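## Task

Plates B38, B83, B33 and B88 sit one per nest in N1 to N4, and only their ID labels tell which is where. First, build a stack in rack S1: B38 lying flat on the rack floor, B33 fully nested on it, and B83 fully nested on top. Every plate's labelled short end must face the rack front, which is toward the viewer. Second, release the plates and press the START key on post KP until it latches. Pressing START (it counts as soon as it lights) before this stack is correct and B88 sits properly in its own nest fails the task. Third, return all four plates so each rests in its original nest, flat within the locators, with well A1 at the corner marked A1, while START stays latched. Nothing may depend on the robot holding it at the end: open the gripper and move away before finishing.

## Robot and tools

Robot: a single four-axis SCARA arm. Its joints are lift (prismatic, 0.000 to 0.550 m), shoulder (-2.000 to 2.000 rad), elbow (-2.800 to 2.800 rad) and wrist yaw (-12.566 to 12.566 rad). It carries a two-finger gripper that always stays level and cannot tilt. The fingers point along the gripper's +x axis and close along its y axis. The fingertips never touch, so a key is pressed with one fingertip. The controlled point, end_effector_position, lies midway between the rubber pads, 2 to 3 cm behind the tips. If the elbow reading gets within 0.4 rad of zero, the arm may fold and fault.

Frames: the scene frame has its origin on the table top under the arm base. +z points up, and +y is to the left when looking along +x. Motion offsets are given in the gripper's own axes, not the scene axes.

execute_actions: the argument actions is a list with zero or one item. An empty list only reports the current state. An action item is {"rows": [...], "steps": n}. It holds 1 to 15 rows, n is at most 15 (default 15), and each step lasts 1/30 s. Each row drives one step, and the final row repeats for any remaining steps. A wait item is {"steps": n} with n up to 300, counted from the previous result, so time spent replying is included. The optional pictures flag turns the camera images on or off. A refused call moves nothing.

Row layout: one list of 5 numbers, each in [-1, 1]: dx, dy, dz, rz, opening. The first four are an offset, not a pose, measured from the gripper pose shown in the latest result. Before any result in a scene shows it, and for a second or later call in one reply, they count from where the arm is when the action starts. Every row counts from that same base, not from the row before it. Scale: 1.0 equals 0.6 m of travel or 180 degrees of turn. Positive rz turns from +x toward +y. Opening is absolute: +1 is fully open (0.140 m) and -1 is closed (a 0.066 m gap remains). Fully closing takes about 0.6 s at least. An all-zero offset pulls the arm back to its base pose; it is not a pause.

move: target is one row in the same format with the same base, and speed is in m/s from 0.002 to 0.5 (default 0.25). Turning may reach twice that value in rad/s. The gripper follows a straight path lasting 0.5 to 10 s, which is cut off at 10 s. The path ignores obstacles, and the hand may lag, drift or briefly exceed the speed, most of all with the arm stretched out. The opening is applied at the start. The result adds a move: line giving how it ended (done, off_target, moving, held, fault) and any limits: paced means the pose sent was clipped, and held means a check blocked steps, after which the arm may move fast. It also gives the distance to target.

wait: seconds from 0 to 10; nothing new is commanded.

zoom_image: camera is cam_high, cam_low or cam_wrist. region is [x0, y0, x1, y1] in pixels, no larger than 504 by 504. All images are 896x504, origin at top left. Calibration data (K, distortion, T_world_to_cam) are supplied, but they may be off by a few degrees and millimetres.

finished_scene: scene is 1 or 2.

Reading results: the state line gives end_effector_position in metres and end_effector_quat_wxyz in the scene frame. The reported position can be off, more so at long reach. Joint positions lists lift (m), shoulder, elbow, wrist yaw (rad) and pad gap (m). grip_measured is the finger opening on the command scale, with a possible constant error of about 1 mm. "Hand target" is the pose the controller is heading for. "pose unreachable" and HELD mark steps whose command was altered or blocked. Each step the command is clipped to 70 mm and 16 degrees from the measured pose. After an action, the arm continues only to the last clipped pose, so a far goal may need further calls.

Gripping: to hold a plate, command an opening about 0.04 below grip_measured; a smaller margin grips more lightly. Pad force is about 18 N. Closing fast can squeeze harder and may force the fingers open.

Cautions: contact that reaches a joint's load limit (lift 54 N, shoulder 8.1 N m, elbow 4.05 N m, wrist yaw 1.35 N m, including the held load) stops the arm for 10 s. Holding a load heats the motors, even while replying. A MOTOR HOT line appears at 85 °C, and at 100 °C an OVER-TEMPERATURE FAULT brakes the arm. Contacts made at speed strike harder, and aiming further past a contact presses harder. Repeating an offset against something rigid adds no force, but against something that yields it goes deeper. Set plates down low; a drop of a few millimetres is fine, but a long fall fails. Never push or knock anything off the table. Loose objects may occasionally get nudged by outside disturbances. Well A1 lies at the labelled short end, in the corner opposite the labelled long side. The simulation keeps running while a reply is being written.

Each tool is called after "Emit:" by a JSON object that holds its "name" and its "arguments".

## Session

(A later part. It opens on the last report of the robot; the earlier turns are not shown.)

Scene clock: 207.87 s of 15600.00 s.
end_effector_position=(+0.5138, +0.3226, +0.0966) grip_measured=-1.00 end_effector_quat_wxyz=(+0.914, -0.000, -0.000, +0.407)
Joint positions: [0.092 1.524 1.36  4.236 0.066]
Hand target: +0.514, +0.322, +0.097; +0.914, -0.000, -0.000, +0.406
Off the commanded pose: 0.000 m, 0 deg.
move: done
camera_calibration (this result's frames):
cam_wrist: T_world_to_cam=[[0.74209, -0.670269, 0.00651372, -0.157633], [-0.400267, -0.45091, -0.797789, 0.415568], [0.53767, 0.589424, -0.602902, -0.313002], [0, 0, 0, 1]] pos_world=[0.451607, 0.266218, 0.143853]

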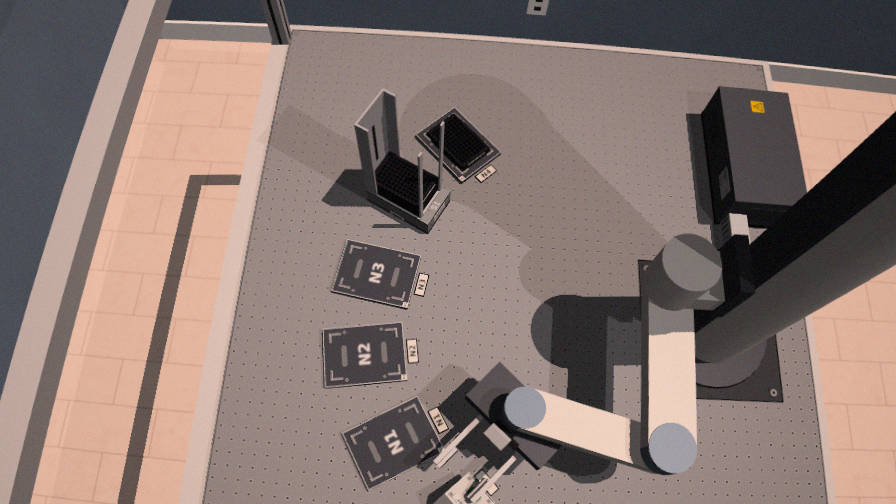

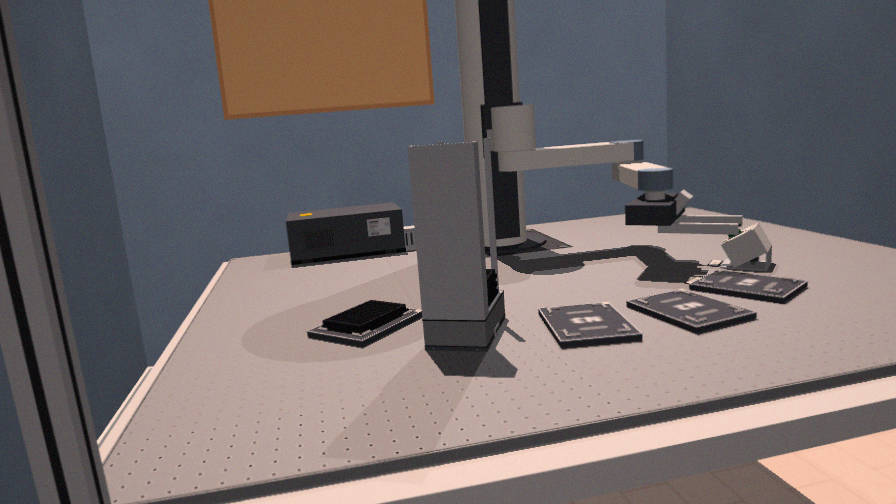

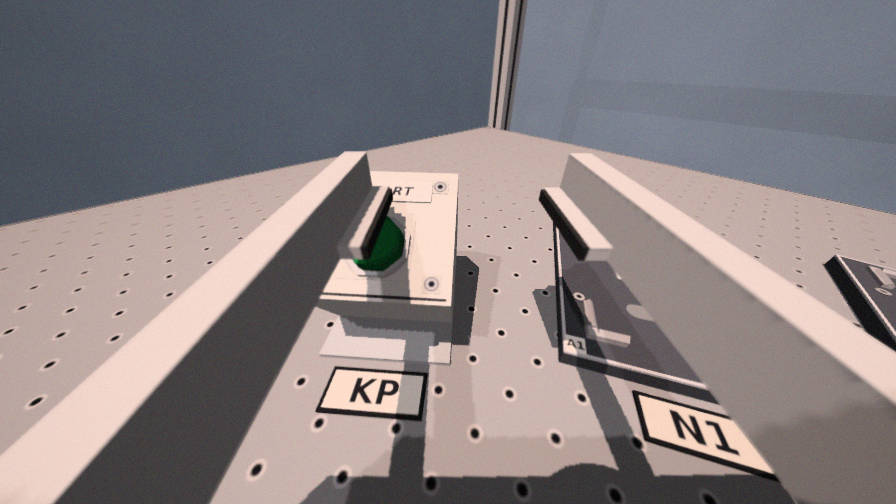

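Emit:
{"name": "move", "arguments": {"target": [-0.008,0,-0.03,0,-1], "speed": 0.012}}

Scene clock: 224.87 s of 15600.00 s.
end_effector_position=(+0.5110, +0.3190, +0.0831) grip_measured=-1.00 end_effector_quat_wxyz=(+0.914, -0.000, -0.000, +0.406)
Joint positions: [0.078 1.531 1.338 4.251 0.066]
Hand target: +0.511, +0.319, +0.082; +0.914, -0.000, -0.000, +0.406
Off the commanded pose: 0.004 m, 0 deg.
TORQUE FAULT: the external load on joint 1 (lift) reached its load limit, and the arm stopped for 10 seconds. The arm's remaining commands of this call were not run. The arm holds where it stopped, with its grip as last carried out, and accepts commands again: back off and push less far. The arm stops again, at the same cost, whenever a joint's load reaches its limit.
After step 90, 2.53 s passed at rest.
move: fault
camera_calibration (this result's frames):
cam_wrist: T_world_to_cam=[[0.741598, -0.670813, 0.00651372, -0.157424], [-0.400598, -0.450616, -0.797789, 0.402088], [0.538103, 0.589029, -0.602902, -0.317678], [0, 0, 0, 1]] pos_world=[0.448764, 0.262707, 0.130278]

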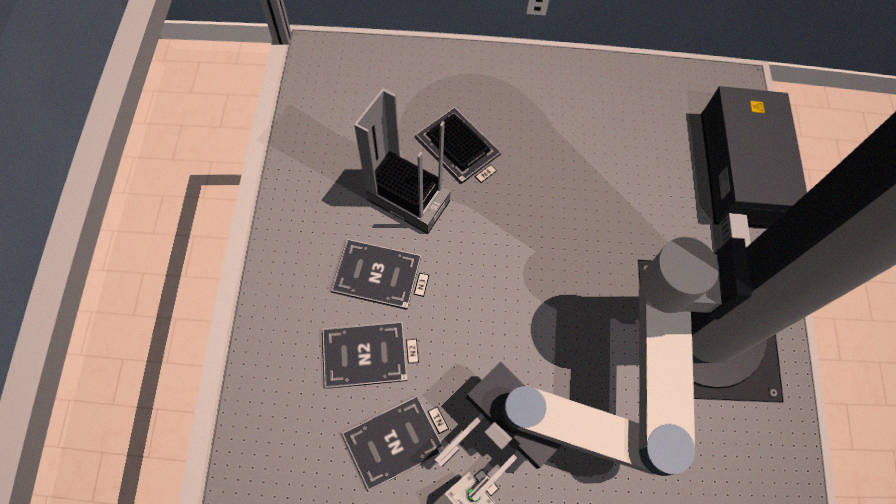

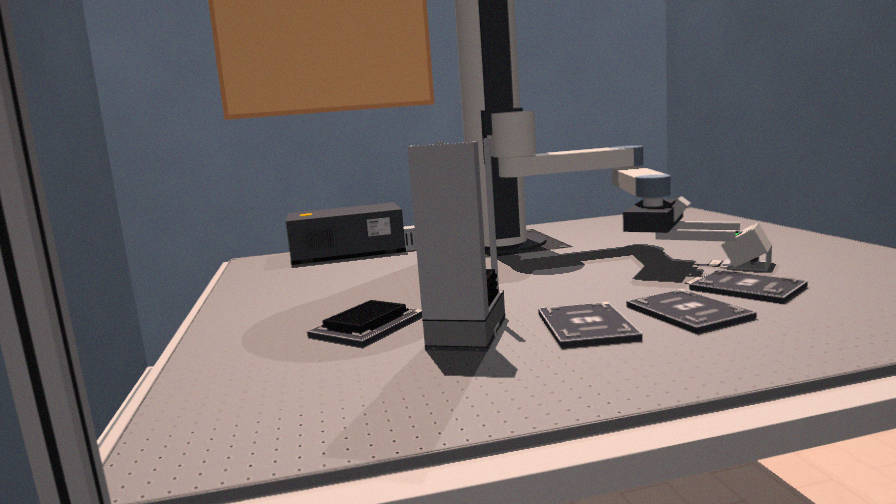

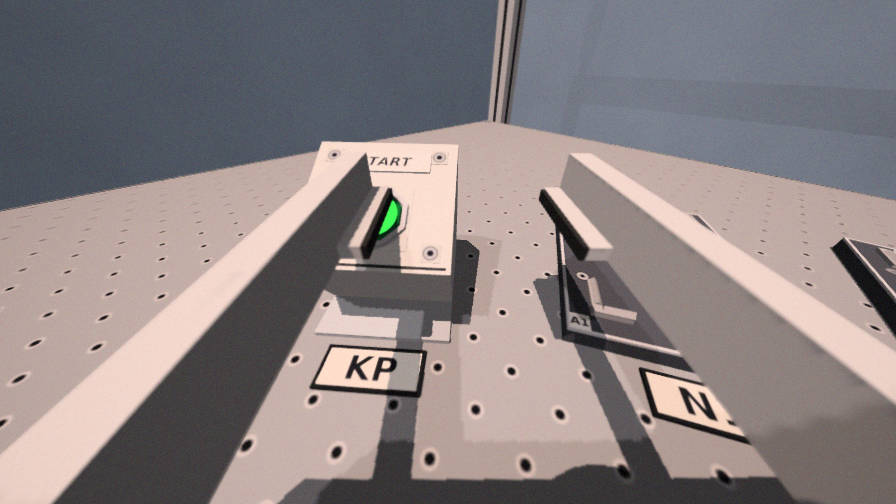

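Emit:
{"name": "move", "arguments": {"target": [-0.04,0,0.07,0,-1], "speed": 0.08}}

Scene clock: 240.33 s of 15600.00 s.
end_effector_position=(+0.4950, +0.3011, +0.1251) grip_measured=-1.00 end_effector_quat_wxyz=(+0.914, -0.000, -0.000, +0.406)
Joint positions: [0.12  1.568 1.222 4.33  0.066]
Hand target: +0.495, +0.301, +0.125; +0.914, -0.000, -0.000, +0.406
Off the commanded pose: 0.000 m, 0 deg.
After step 90, 11.57 s passed at rest.
move: done
camera_calibration (this result's frames):
cam_wrist: T_world_to_cam=[[0.741269, -0.671176, 0.00651372, -0.157582], [-0.400818, -0.45042, -0.797789, 0.42121], [0.538391, 0.588765, -0.602902, -0.27321], [0, 0, 0, 1]] pos_world=[0.432733, 0.244813, 0.172345]

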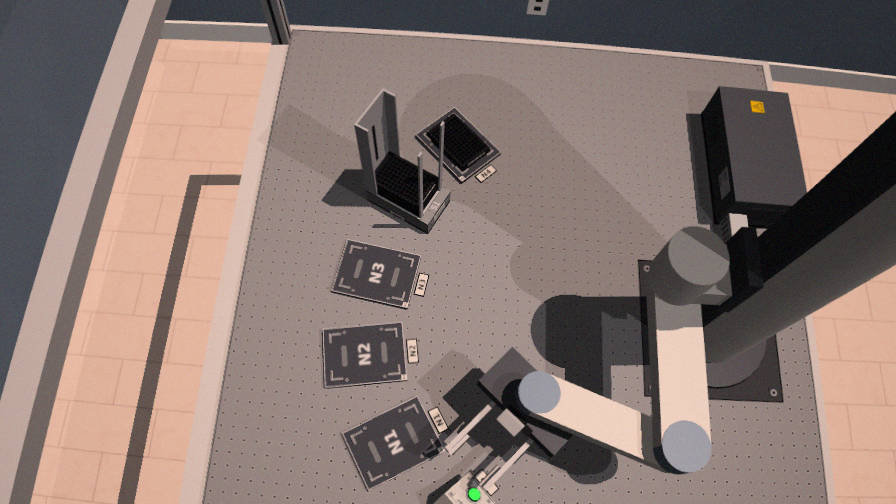

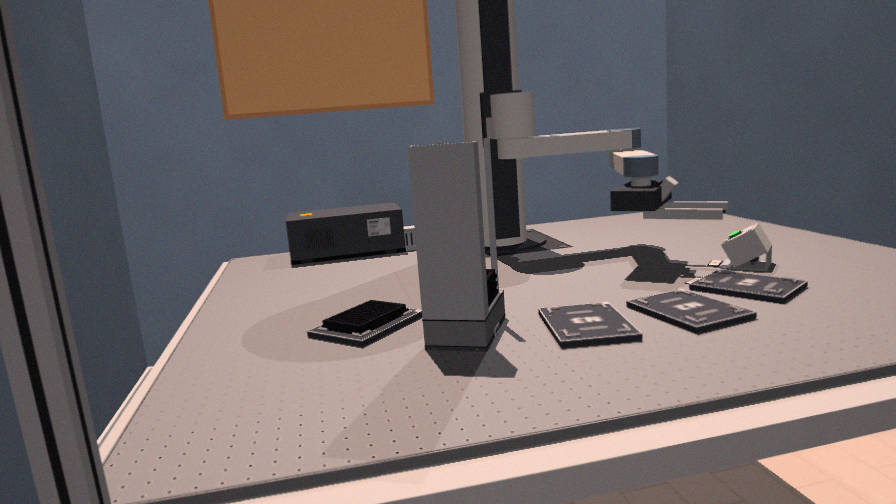

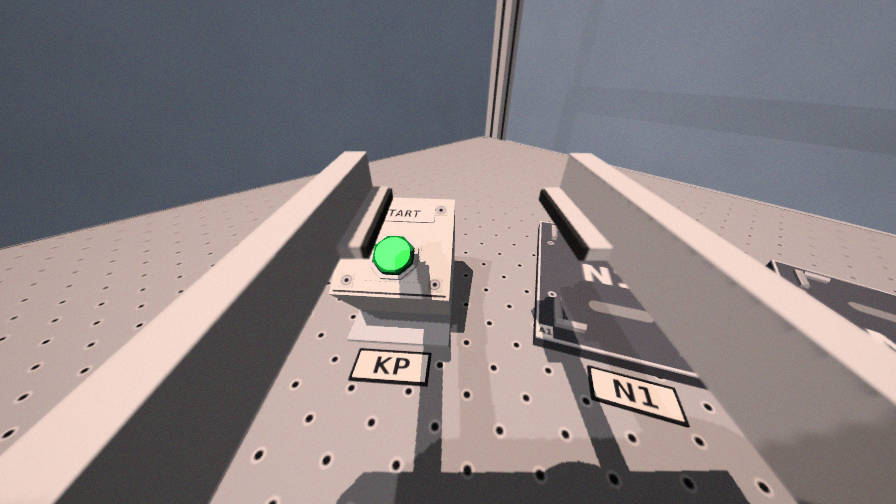

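Emit:
{"name": "move", "arguments": {"target": [-0.5552,-0.6248,0,-0.4206,0.05], "speed": 0.3}}

Scene clock: 247.73 s of 15600.00 s.
end_effector_position=(+0.5500, -0.1975, +0.1251) grip_measured=+0.05 end_effector_quat_wxyz=(+0.971, -0.000, -0.000, -0.240)
Joint positions: [0.12  0.395 1.145 4.258 0.105]
Hand target: +0.550, -0.197, +0.125; +0.971, -0.000, -0.000, -0.240
Off the commanded pose: 0.000 m, 0 deg.
After step 90, 1.80 s passed at rest.
move: done
camera_calibration (this result's frames):
cam_wrist: T_world_to_cam=[[-0.467366, -0.88404, 0.00651372, 0.0897362], [-0.535441, 0.277194, -0.797789, 0.436367], [0.703471, -0.376347, -0.602902, -0.290608], [0, 0, 0, 1]] pos_world=[0.480023, -0.150997, 0.172336]

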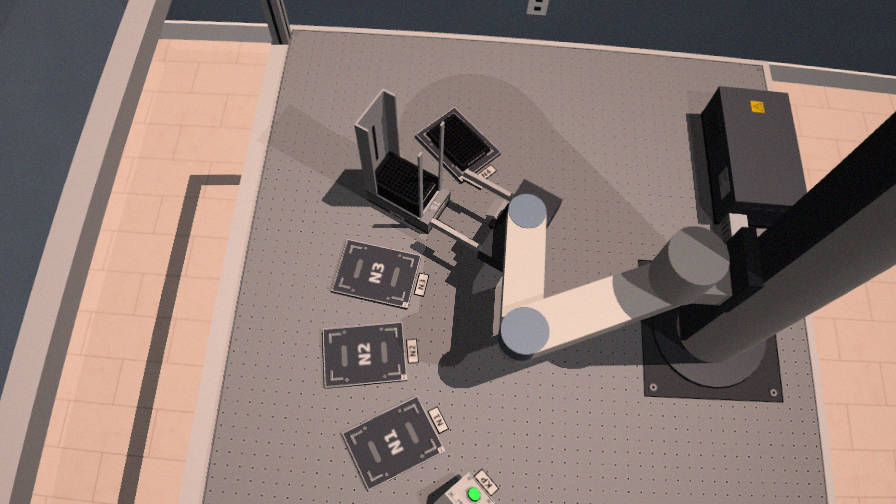

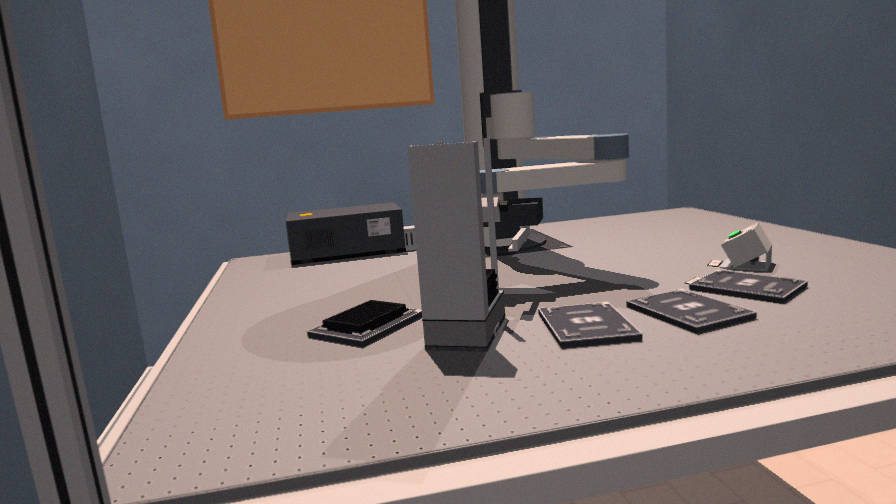

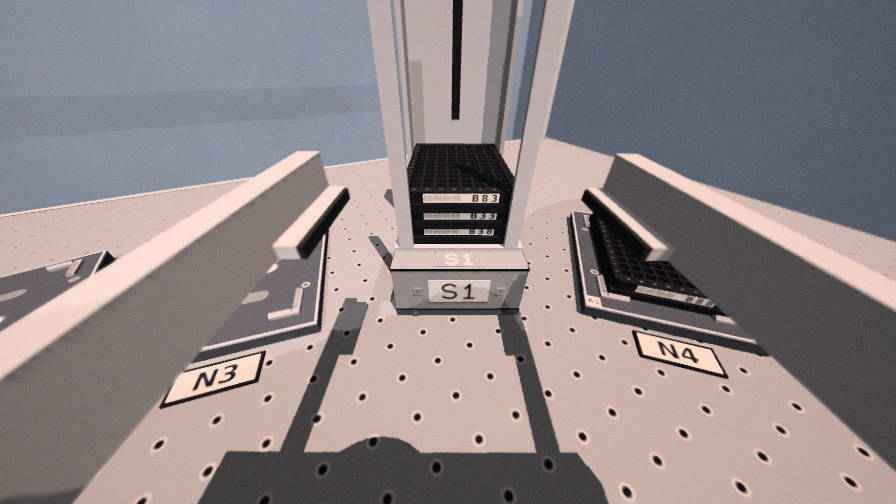

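Emit:
{"name": "move", "arguments": {"target": [0.233,0,0,0,0.05], "speed": 0.12}}

Emit:
{"name": "move", "arguments": {"target": [0,0,-0.0523,0,0.05], "speed": 0.05}}

Emit:
{"name": "move", "arguments": {"target": [0,0,0,0,-0.54]}}

Emit:
{"name": "move", "arguments": {"target": [0,0,0.412,0,-0.54], "speed": 0.1}}

Emit:
{"name": "move", "arguments": {"target": [-0.0802,0.3097,0,0.0984,-0.54]}}

Emit:
{"name": "move", "arguments": {"target": [0,0,-0.47,0,-0.54]}}

Scene clock: 254.40 s of 15600.00 s.
end_effector_position=(+0.6736, -0.2626, +0.1251) grip_measured=+0.05 end_effector_quat_wxyz=(+0.971, -0.000, -0.000, -0.240)
Joint positions: [0.12  0.081 1.9   3.817 0.105]
Hand target: +0.674, -0.263, +0.125; +0.971, -0.000, -0.000, -0.240
Off the commanded pose: 0.000 m, 0 deg.
After step 90, 2.17 s passed at rest.
move: done
camera_calibration (this result's frames):
cam_wrist: T_world_to_cam=[[-0.467215, -0.88412, 0.00651372, 0.0898053], [-0.535488, 0.277102, -0.797789, 0.520657], [0.703536, -0.376227, -0.602902, -0.402141], [0, 0, 0, 1]] pos_world=[0.603685, -0.216173, 0.172338]

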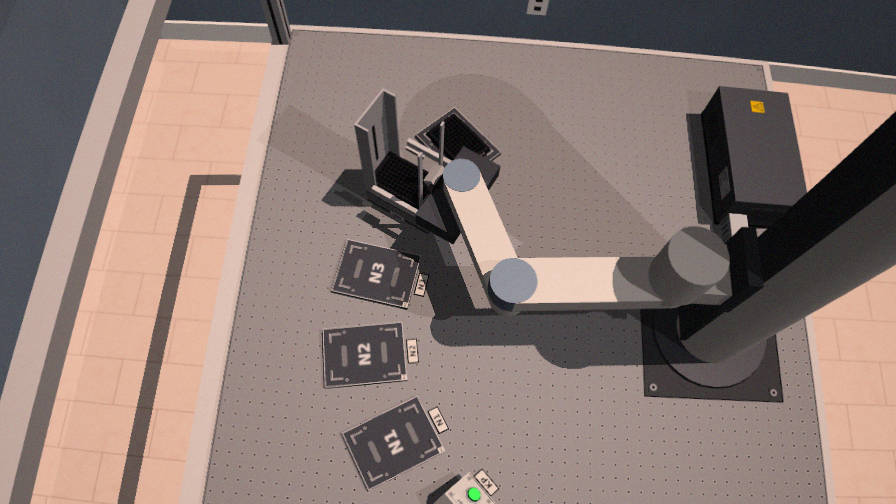

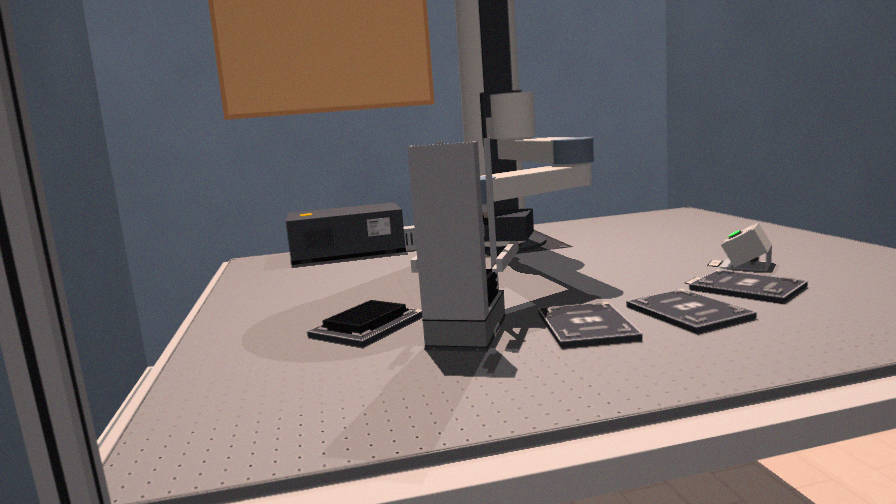

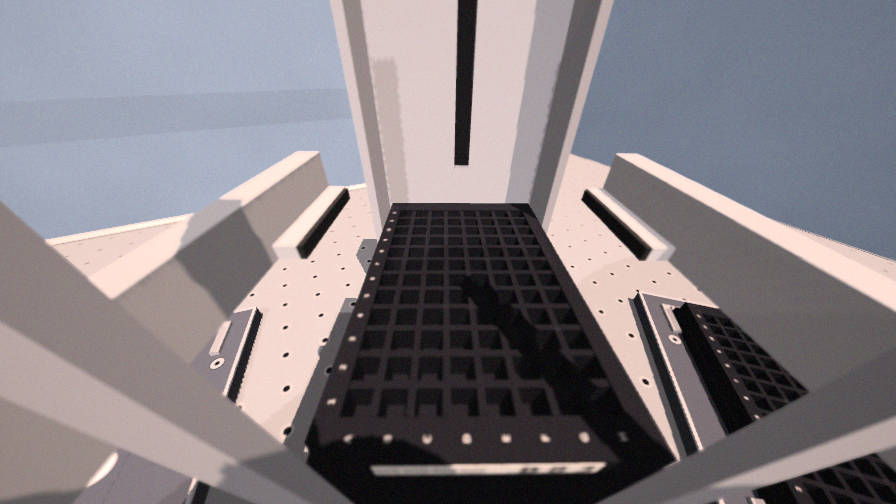

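Scene clock: 255.30 s of 15600.00 s.
end_effector_position=(+0.6736, -0.2626, +0.0937) grip_measured=+0.05 end_effector_quat_wxyz=(+0.971, -0.000, -0.000, -0.240)
Joint positions: [0.089 0.081 1.9   3.817 0.105]
Hand target: +0.674, -0.263, +0.094; +0.971, -0.000, -0.000, -0.240
Off the commanded pose: 0.000 m, 0 deg.
move: done
camera_calibration (this result's frames):
cam_wrist: T_world_to_cam=[[-0.467227, -0.884114, 0.00651372, 0.0900155], [-0.535484, 0.277109, -0.797789, 0.495568], [0.703531, -0.376236, -0.602902, -0.421098], [0, 0, 0, 1]] pos_world=[0.603682, -0.216175, 0.140891]

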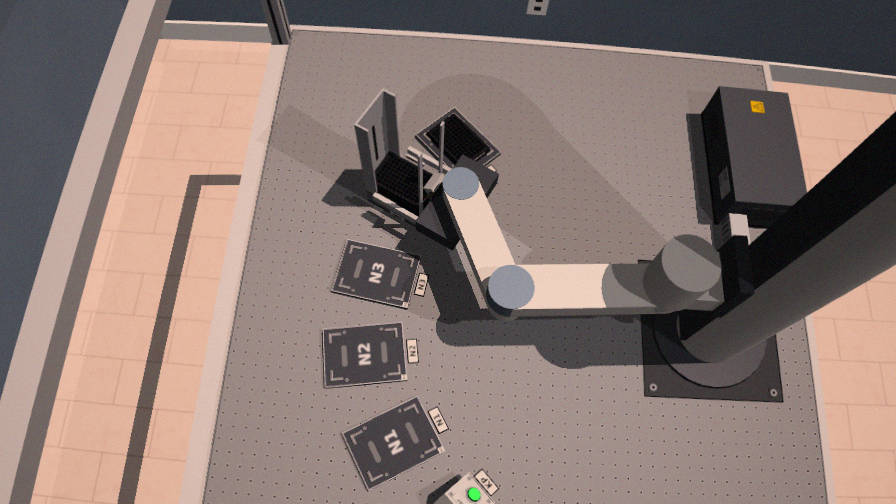

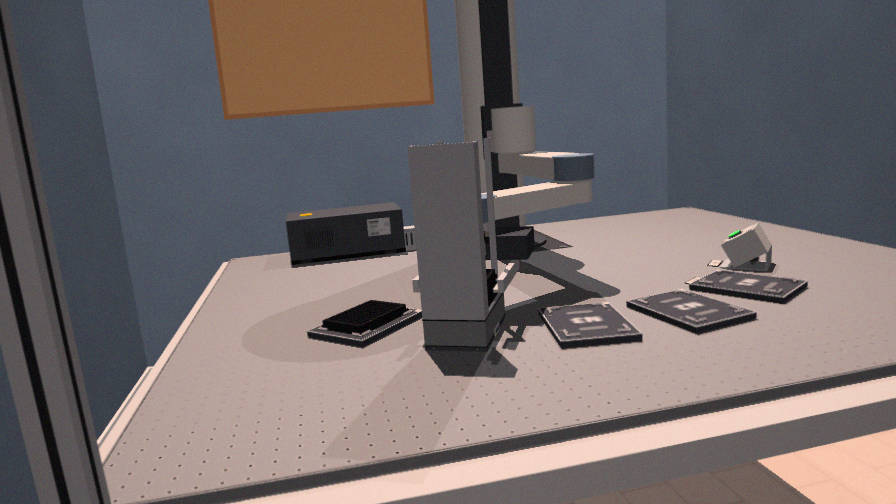

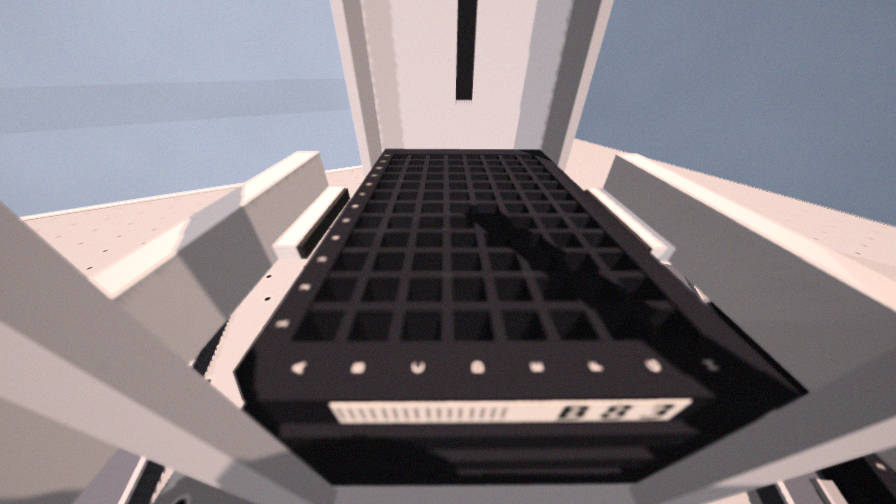

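Scene clock: 255.80 s of 15600.00 s.
end_effector_position=(+0.6736, -0.2626, +0.0937) grip_measured=-0.48 end_effector_quat_wxyz=(+0.971, -0.000, -0.000, -0.240)
Joint positions: [0.089 0.081 1.9   3.817 0.085]
Hand target: +0.674, -0.263, +0.094; +0.971, -0.000, -0.000, -0.240
Off the commanded pose: 0.000 m, 0 deg.
move: done
camera_calibration (this result's frames):
cam_wrist: T_world_to_cam=[[-0.467217, -0.884119, 0.00651372, 0.0900082], [-0.535488, 0.277103, -0.797789, 0.495568], [0.703535, -0.376228, -0.602902, -0.421099], [0, 0, 0, 1]] pos_world=[0.603682, -0.216175, 0.140891]

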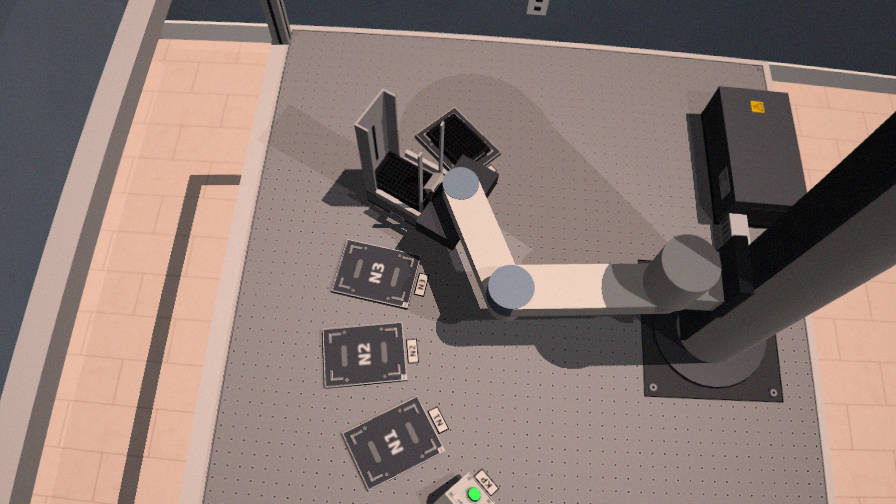

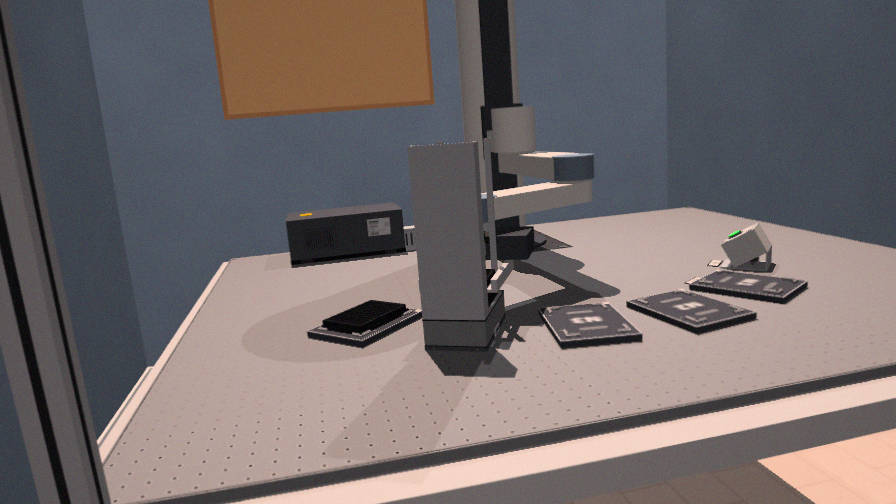

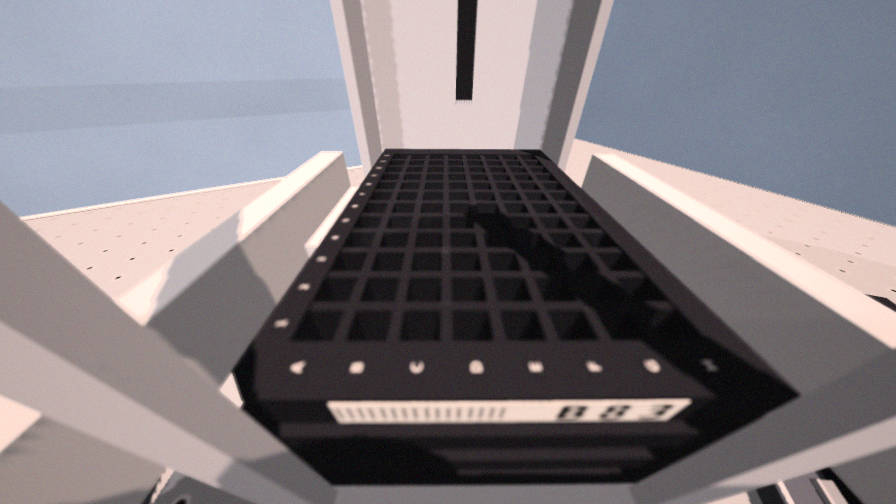

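Scene clock: 258.57 s of 15600.00 s.
end_effector_position=(+0.6736, -0.2626, +0.3409) grip_measured=-0.48 end_effector_quat_wxyz=(+0.971, -0.000, -0.000, -0.240)
Joint positions: [0.336 0.081 1.9   3.817 0.085]
Hand target: +0.674, -0.263, +0.341; +0.971, -0.000, -0.000, -0.240
Off the commanded pose: 0.000 m, 0 deg.
move: done
camera_calibration (this result's frames):
cam_wrist: T_world_to_cam=[[-0.46718, -0.884138, 0.00651372, 0.0883814], [-0.535499, 0.277081, -0.797789, 0.69283], [0.703551, -0.376199, -0.602902, -0.272035], [0, 0, 0, 1]] pos_world=[0.60369, -0.216168, 0.388146]

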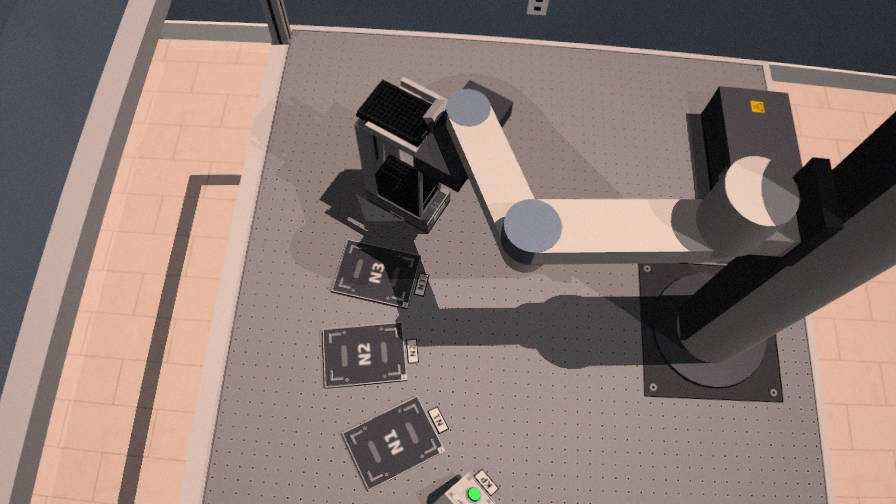

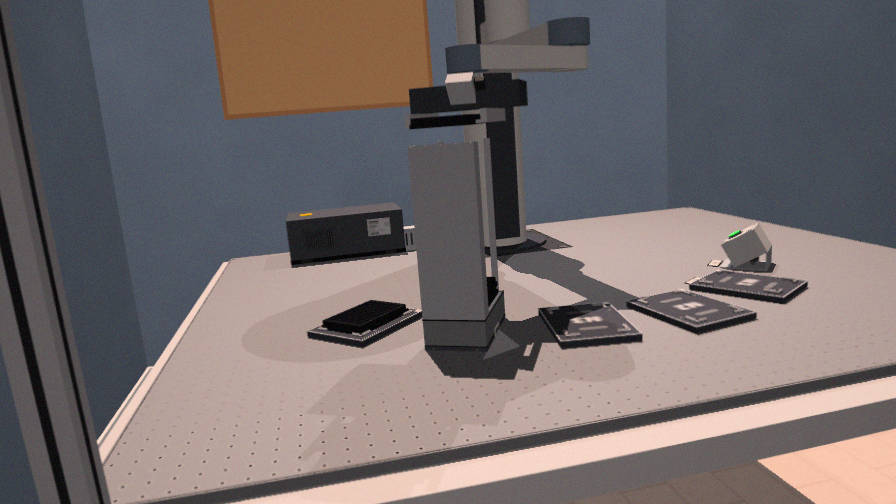

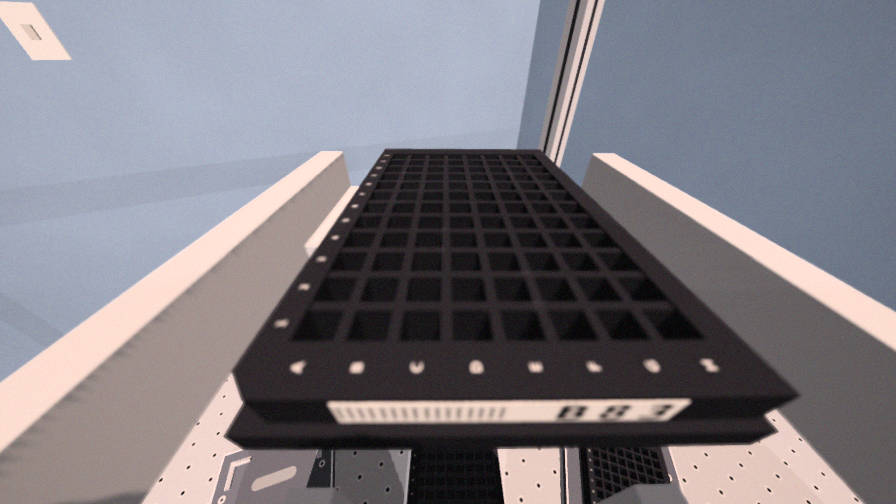

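Scene clock: 259.70 s of 15600.00 s.
end_effector_position=(+0.7177, -0.0756, +0.3409) grip_measured=-0.48 end_effector_quat_wxyz=(+0.996, -0.000, -0.000, -0.088)
Joint positions: [0.336 0.484 1.8   3.824 0.085]
Hand target: +0.718, -0.076, +0.341; +0.996, -0.000, -0.000, -0.088
Off the commanded pose: 0.000 m, 0 deg.
move: done
camera_calibration (this result's frames):
cam_wrist: T_world_to_cam=[[-0.175484, -0.984461, 0.00651372, 0.0574049], [-0.59447, 0.100688, -0.797789, 0.693601], [0.784736, -0.143871, -0.602902, -0.27339], [0, 0, 0, 1]] pos_world=[0.636938, -0.0526574, 0.388145]

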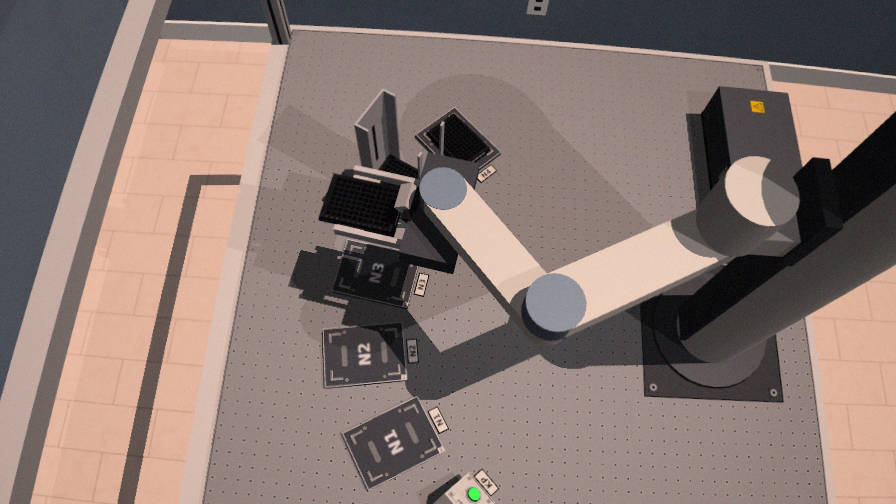

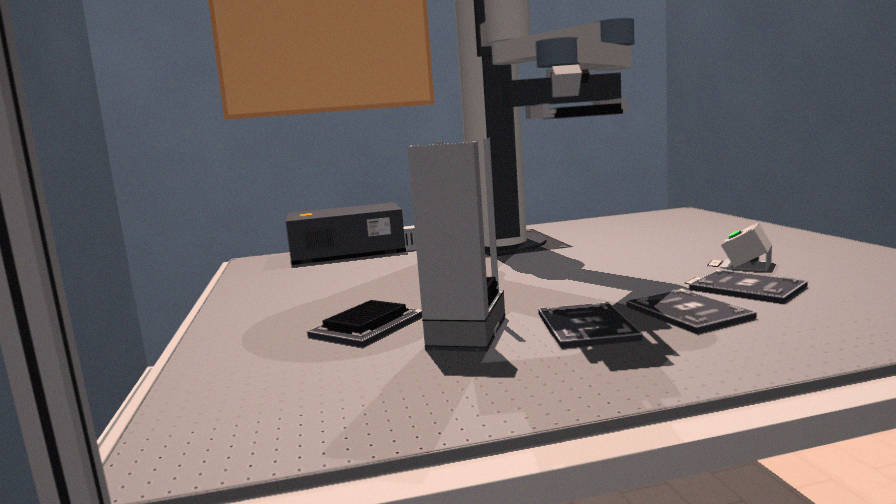

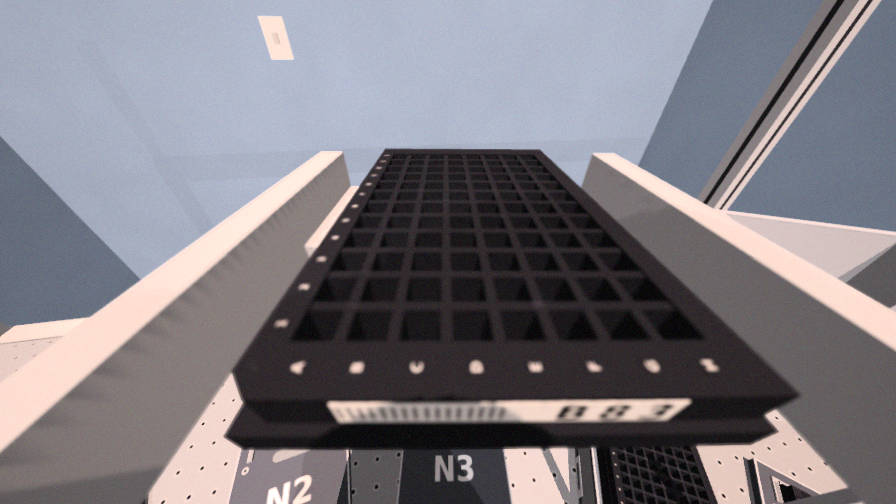

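Scene clock: 261.23 s of 15600.00 s.
end_effector_position=(+0.7177, -0.0756, +0.0589) grip_measured=-0.48 end_effector_quat_wxyz=(+0.996, -0.000, -0.000, -0.088)
Joint positions: [0.054 0.484 1.8   3.824 0.085]
Hand target: +0.718, -0.076, +0.059; +0.996, -0.000, -0.000, -0.088
Off the commanded pose: 0.000 m, 0 deg.
move: done
camera_calibration (this result's frames):
cam_wrist: T_world_to_cam=[[-0.175514, -0.984455, 0.00651372, 0.0592562], [-0.594467, 0.100706, -0.797789, 0.468557], [0.784731, -0.143895, -0.602902, -0.443451], [0, 0, 0, 1]] pos_world=[0.636932, -0.0526618, 0.106066]

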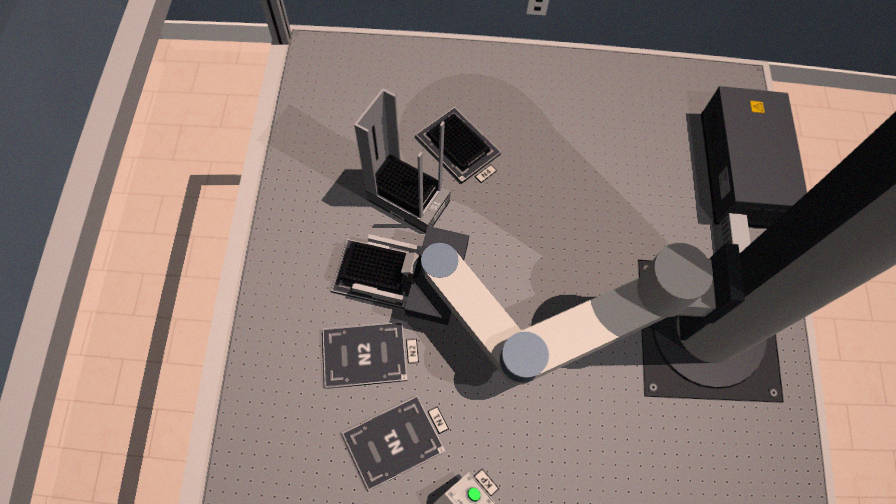

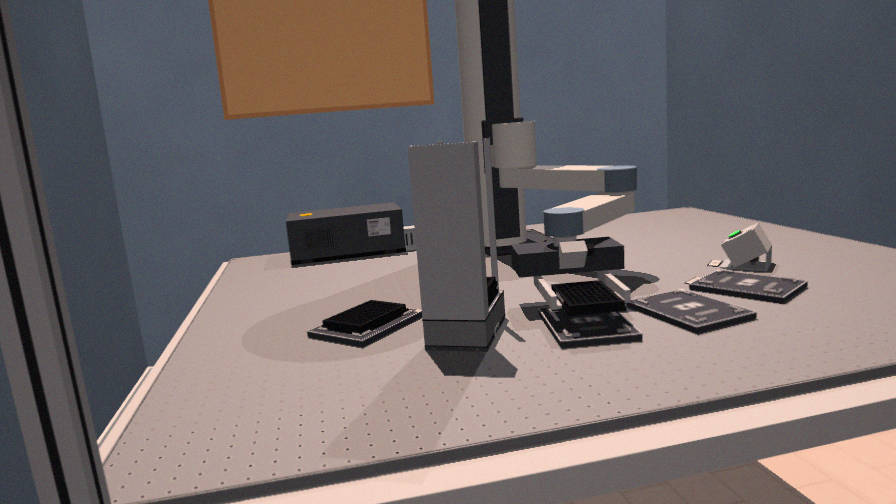

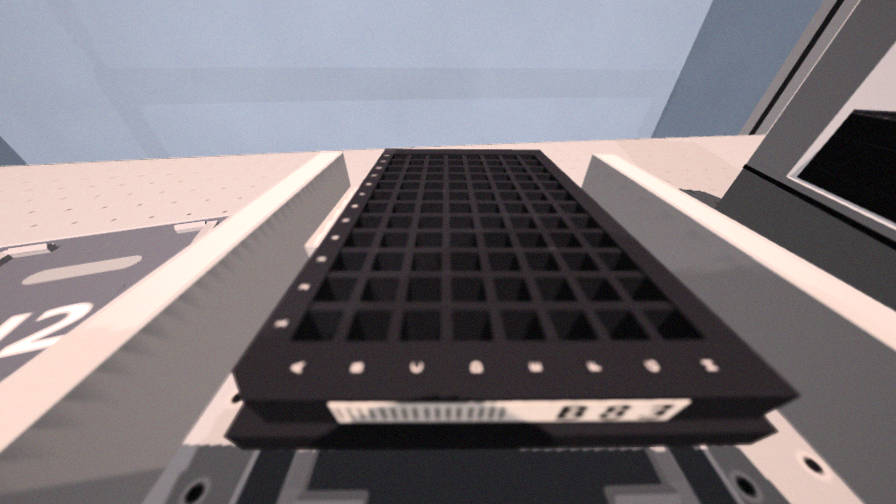

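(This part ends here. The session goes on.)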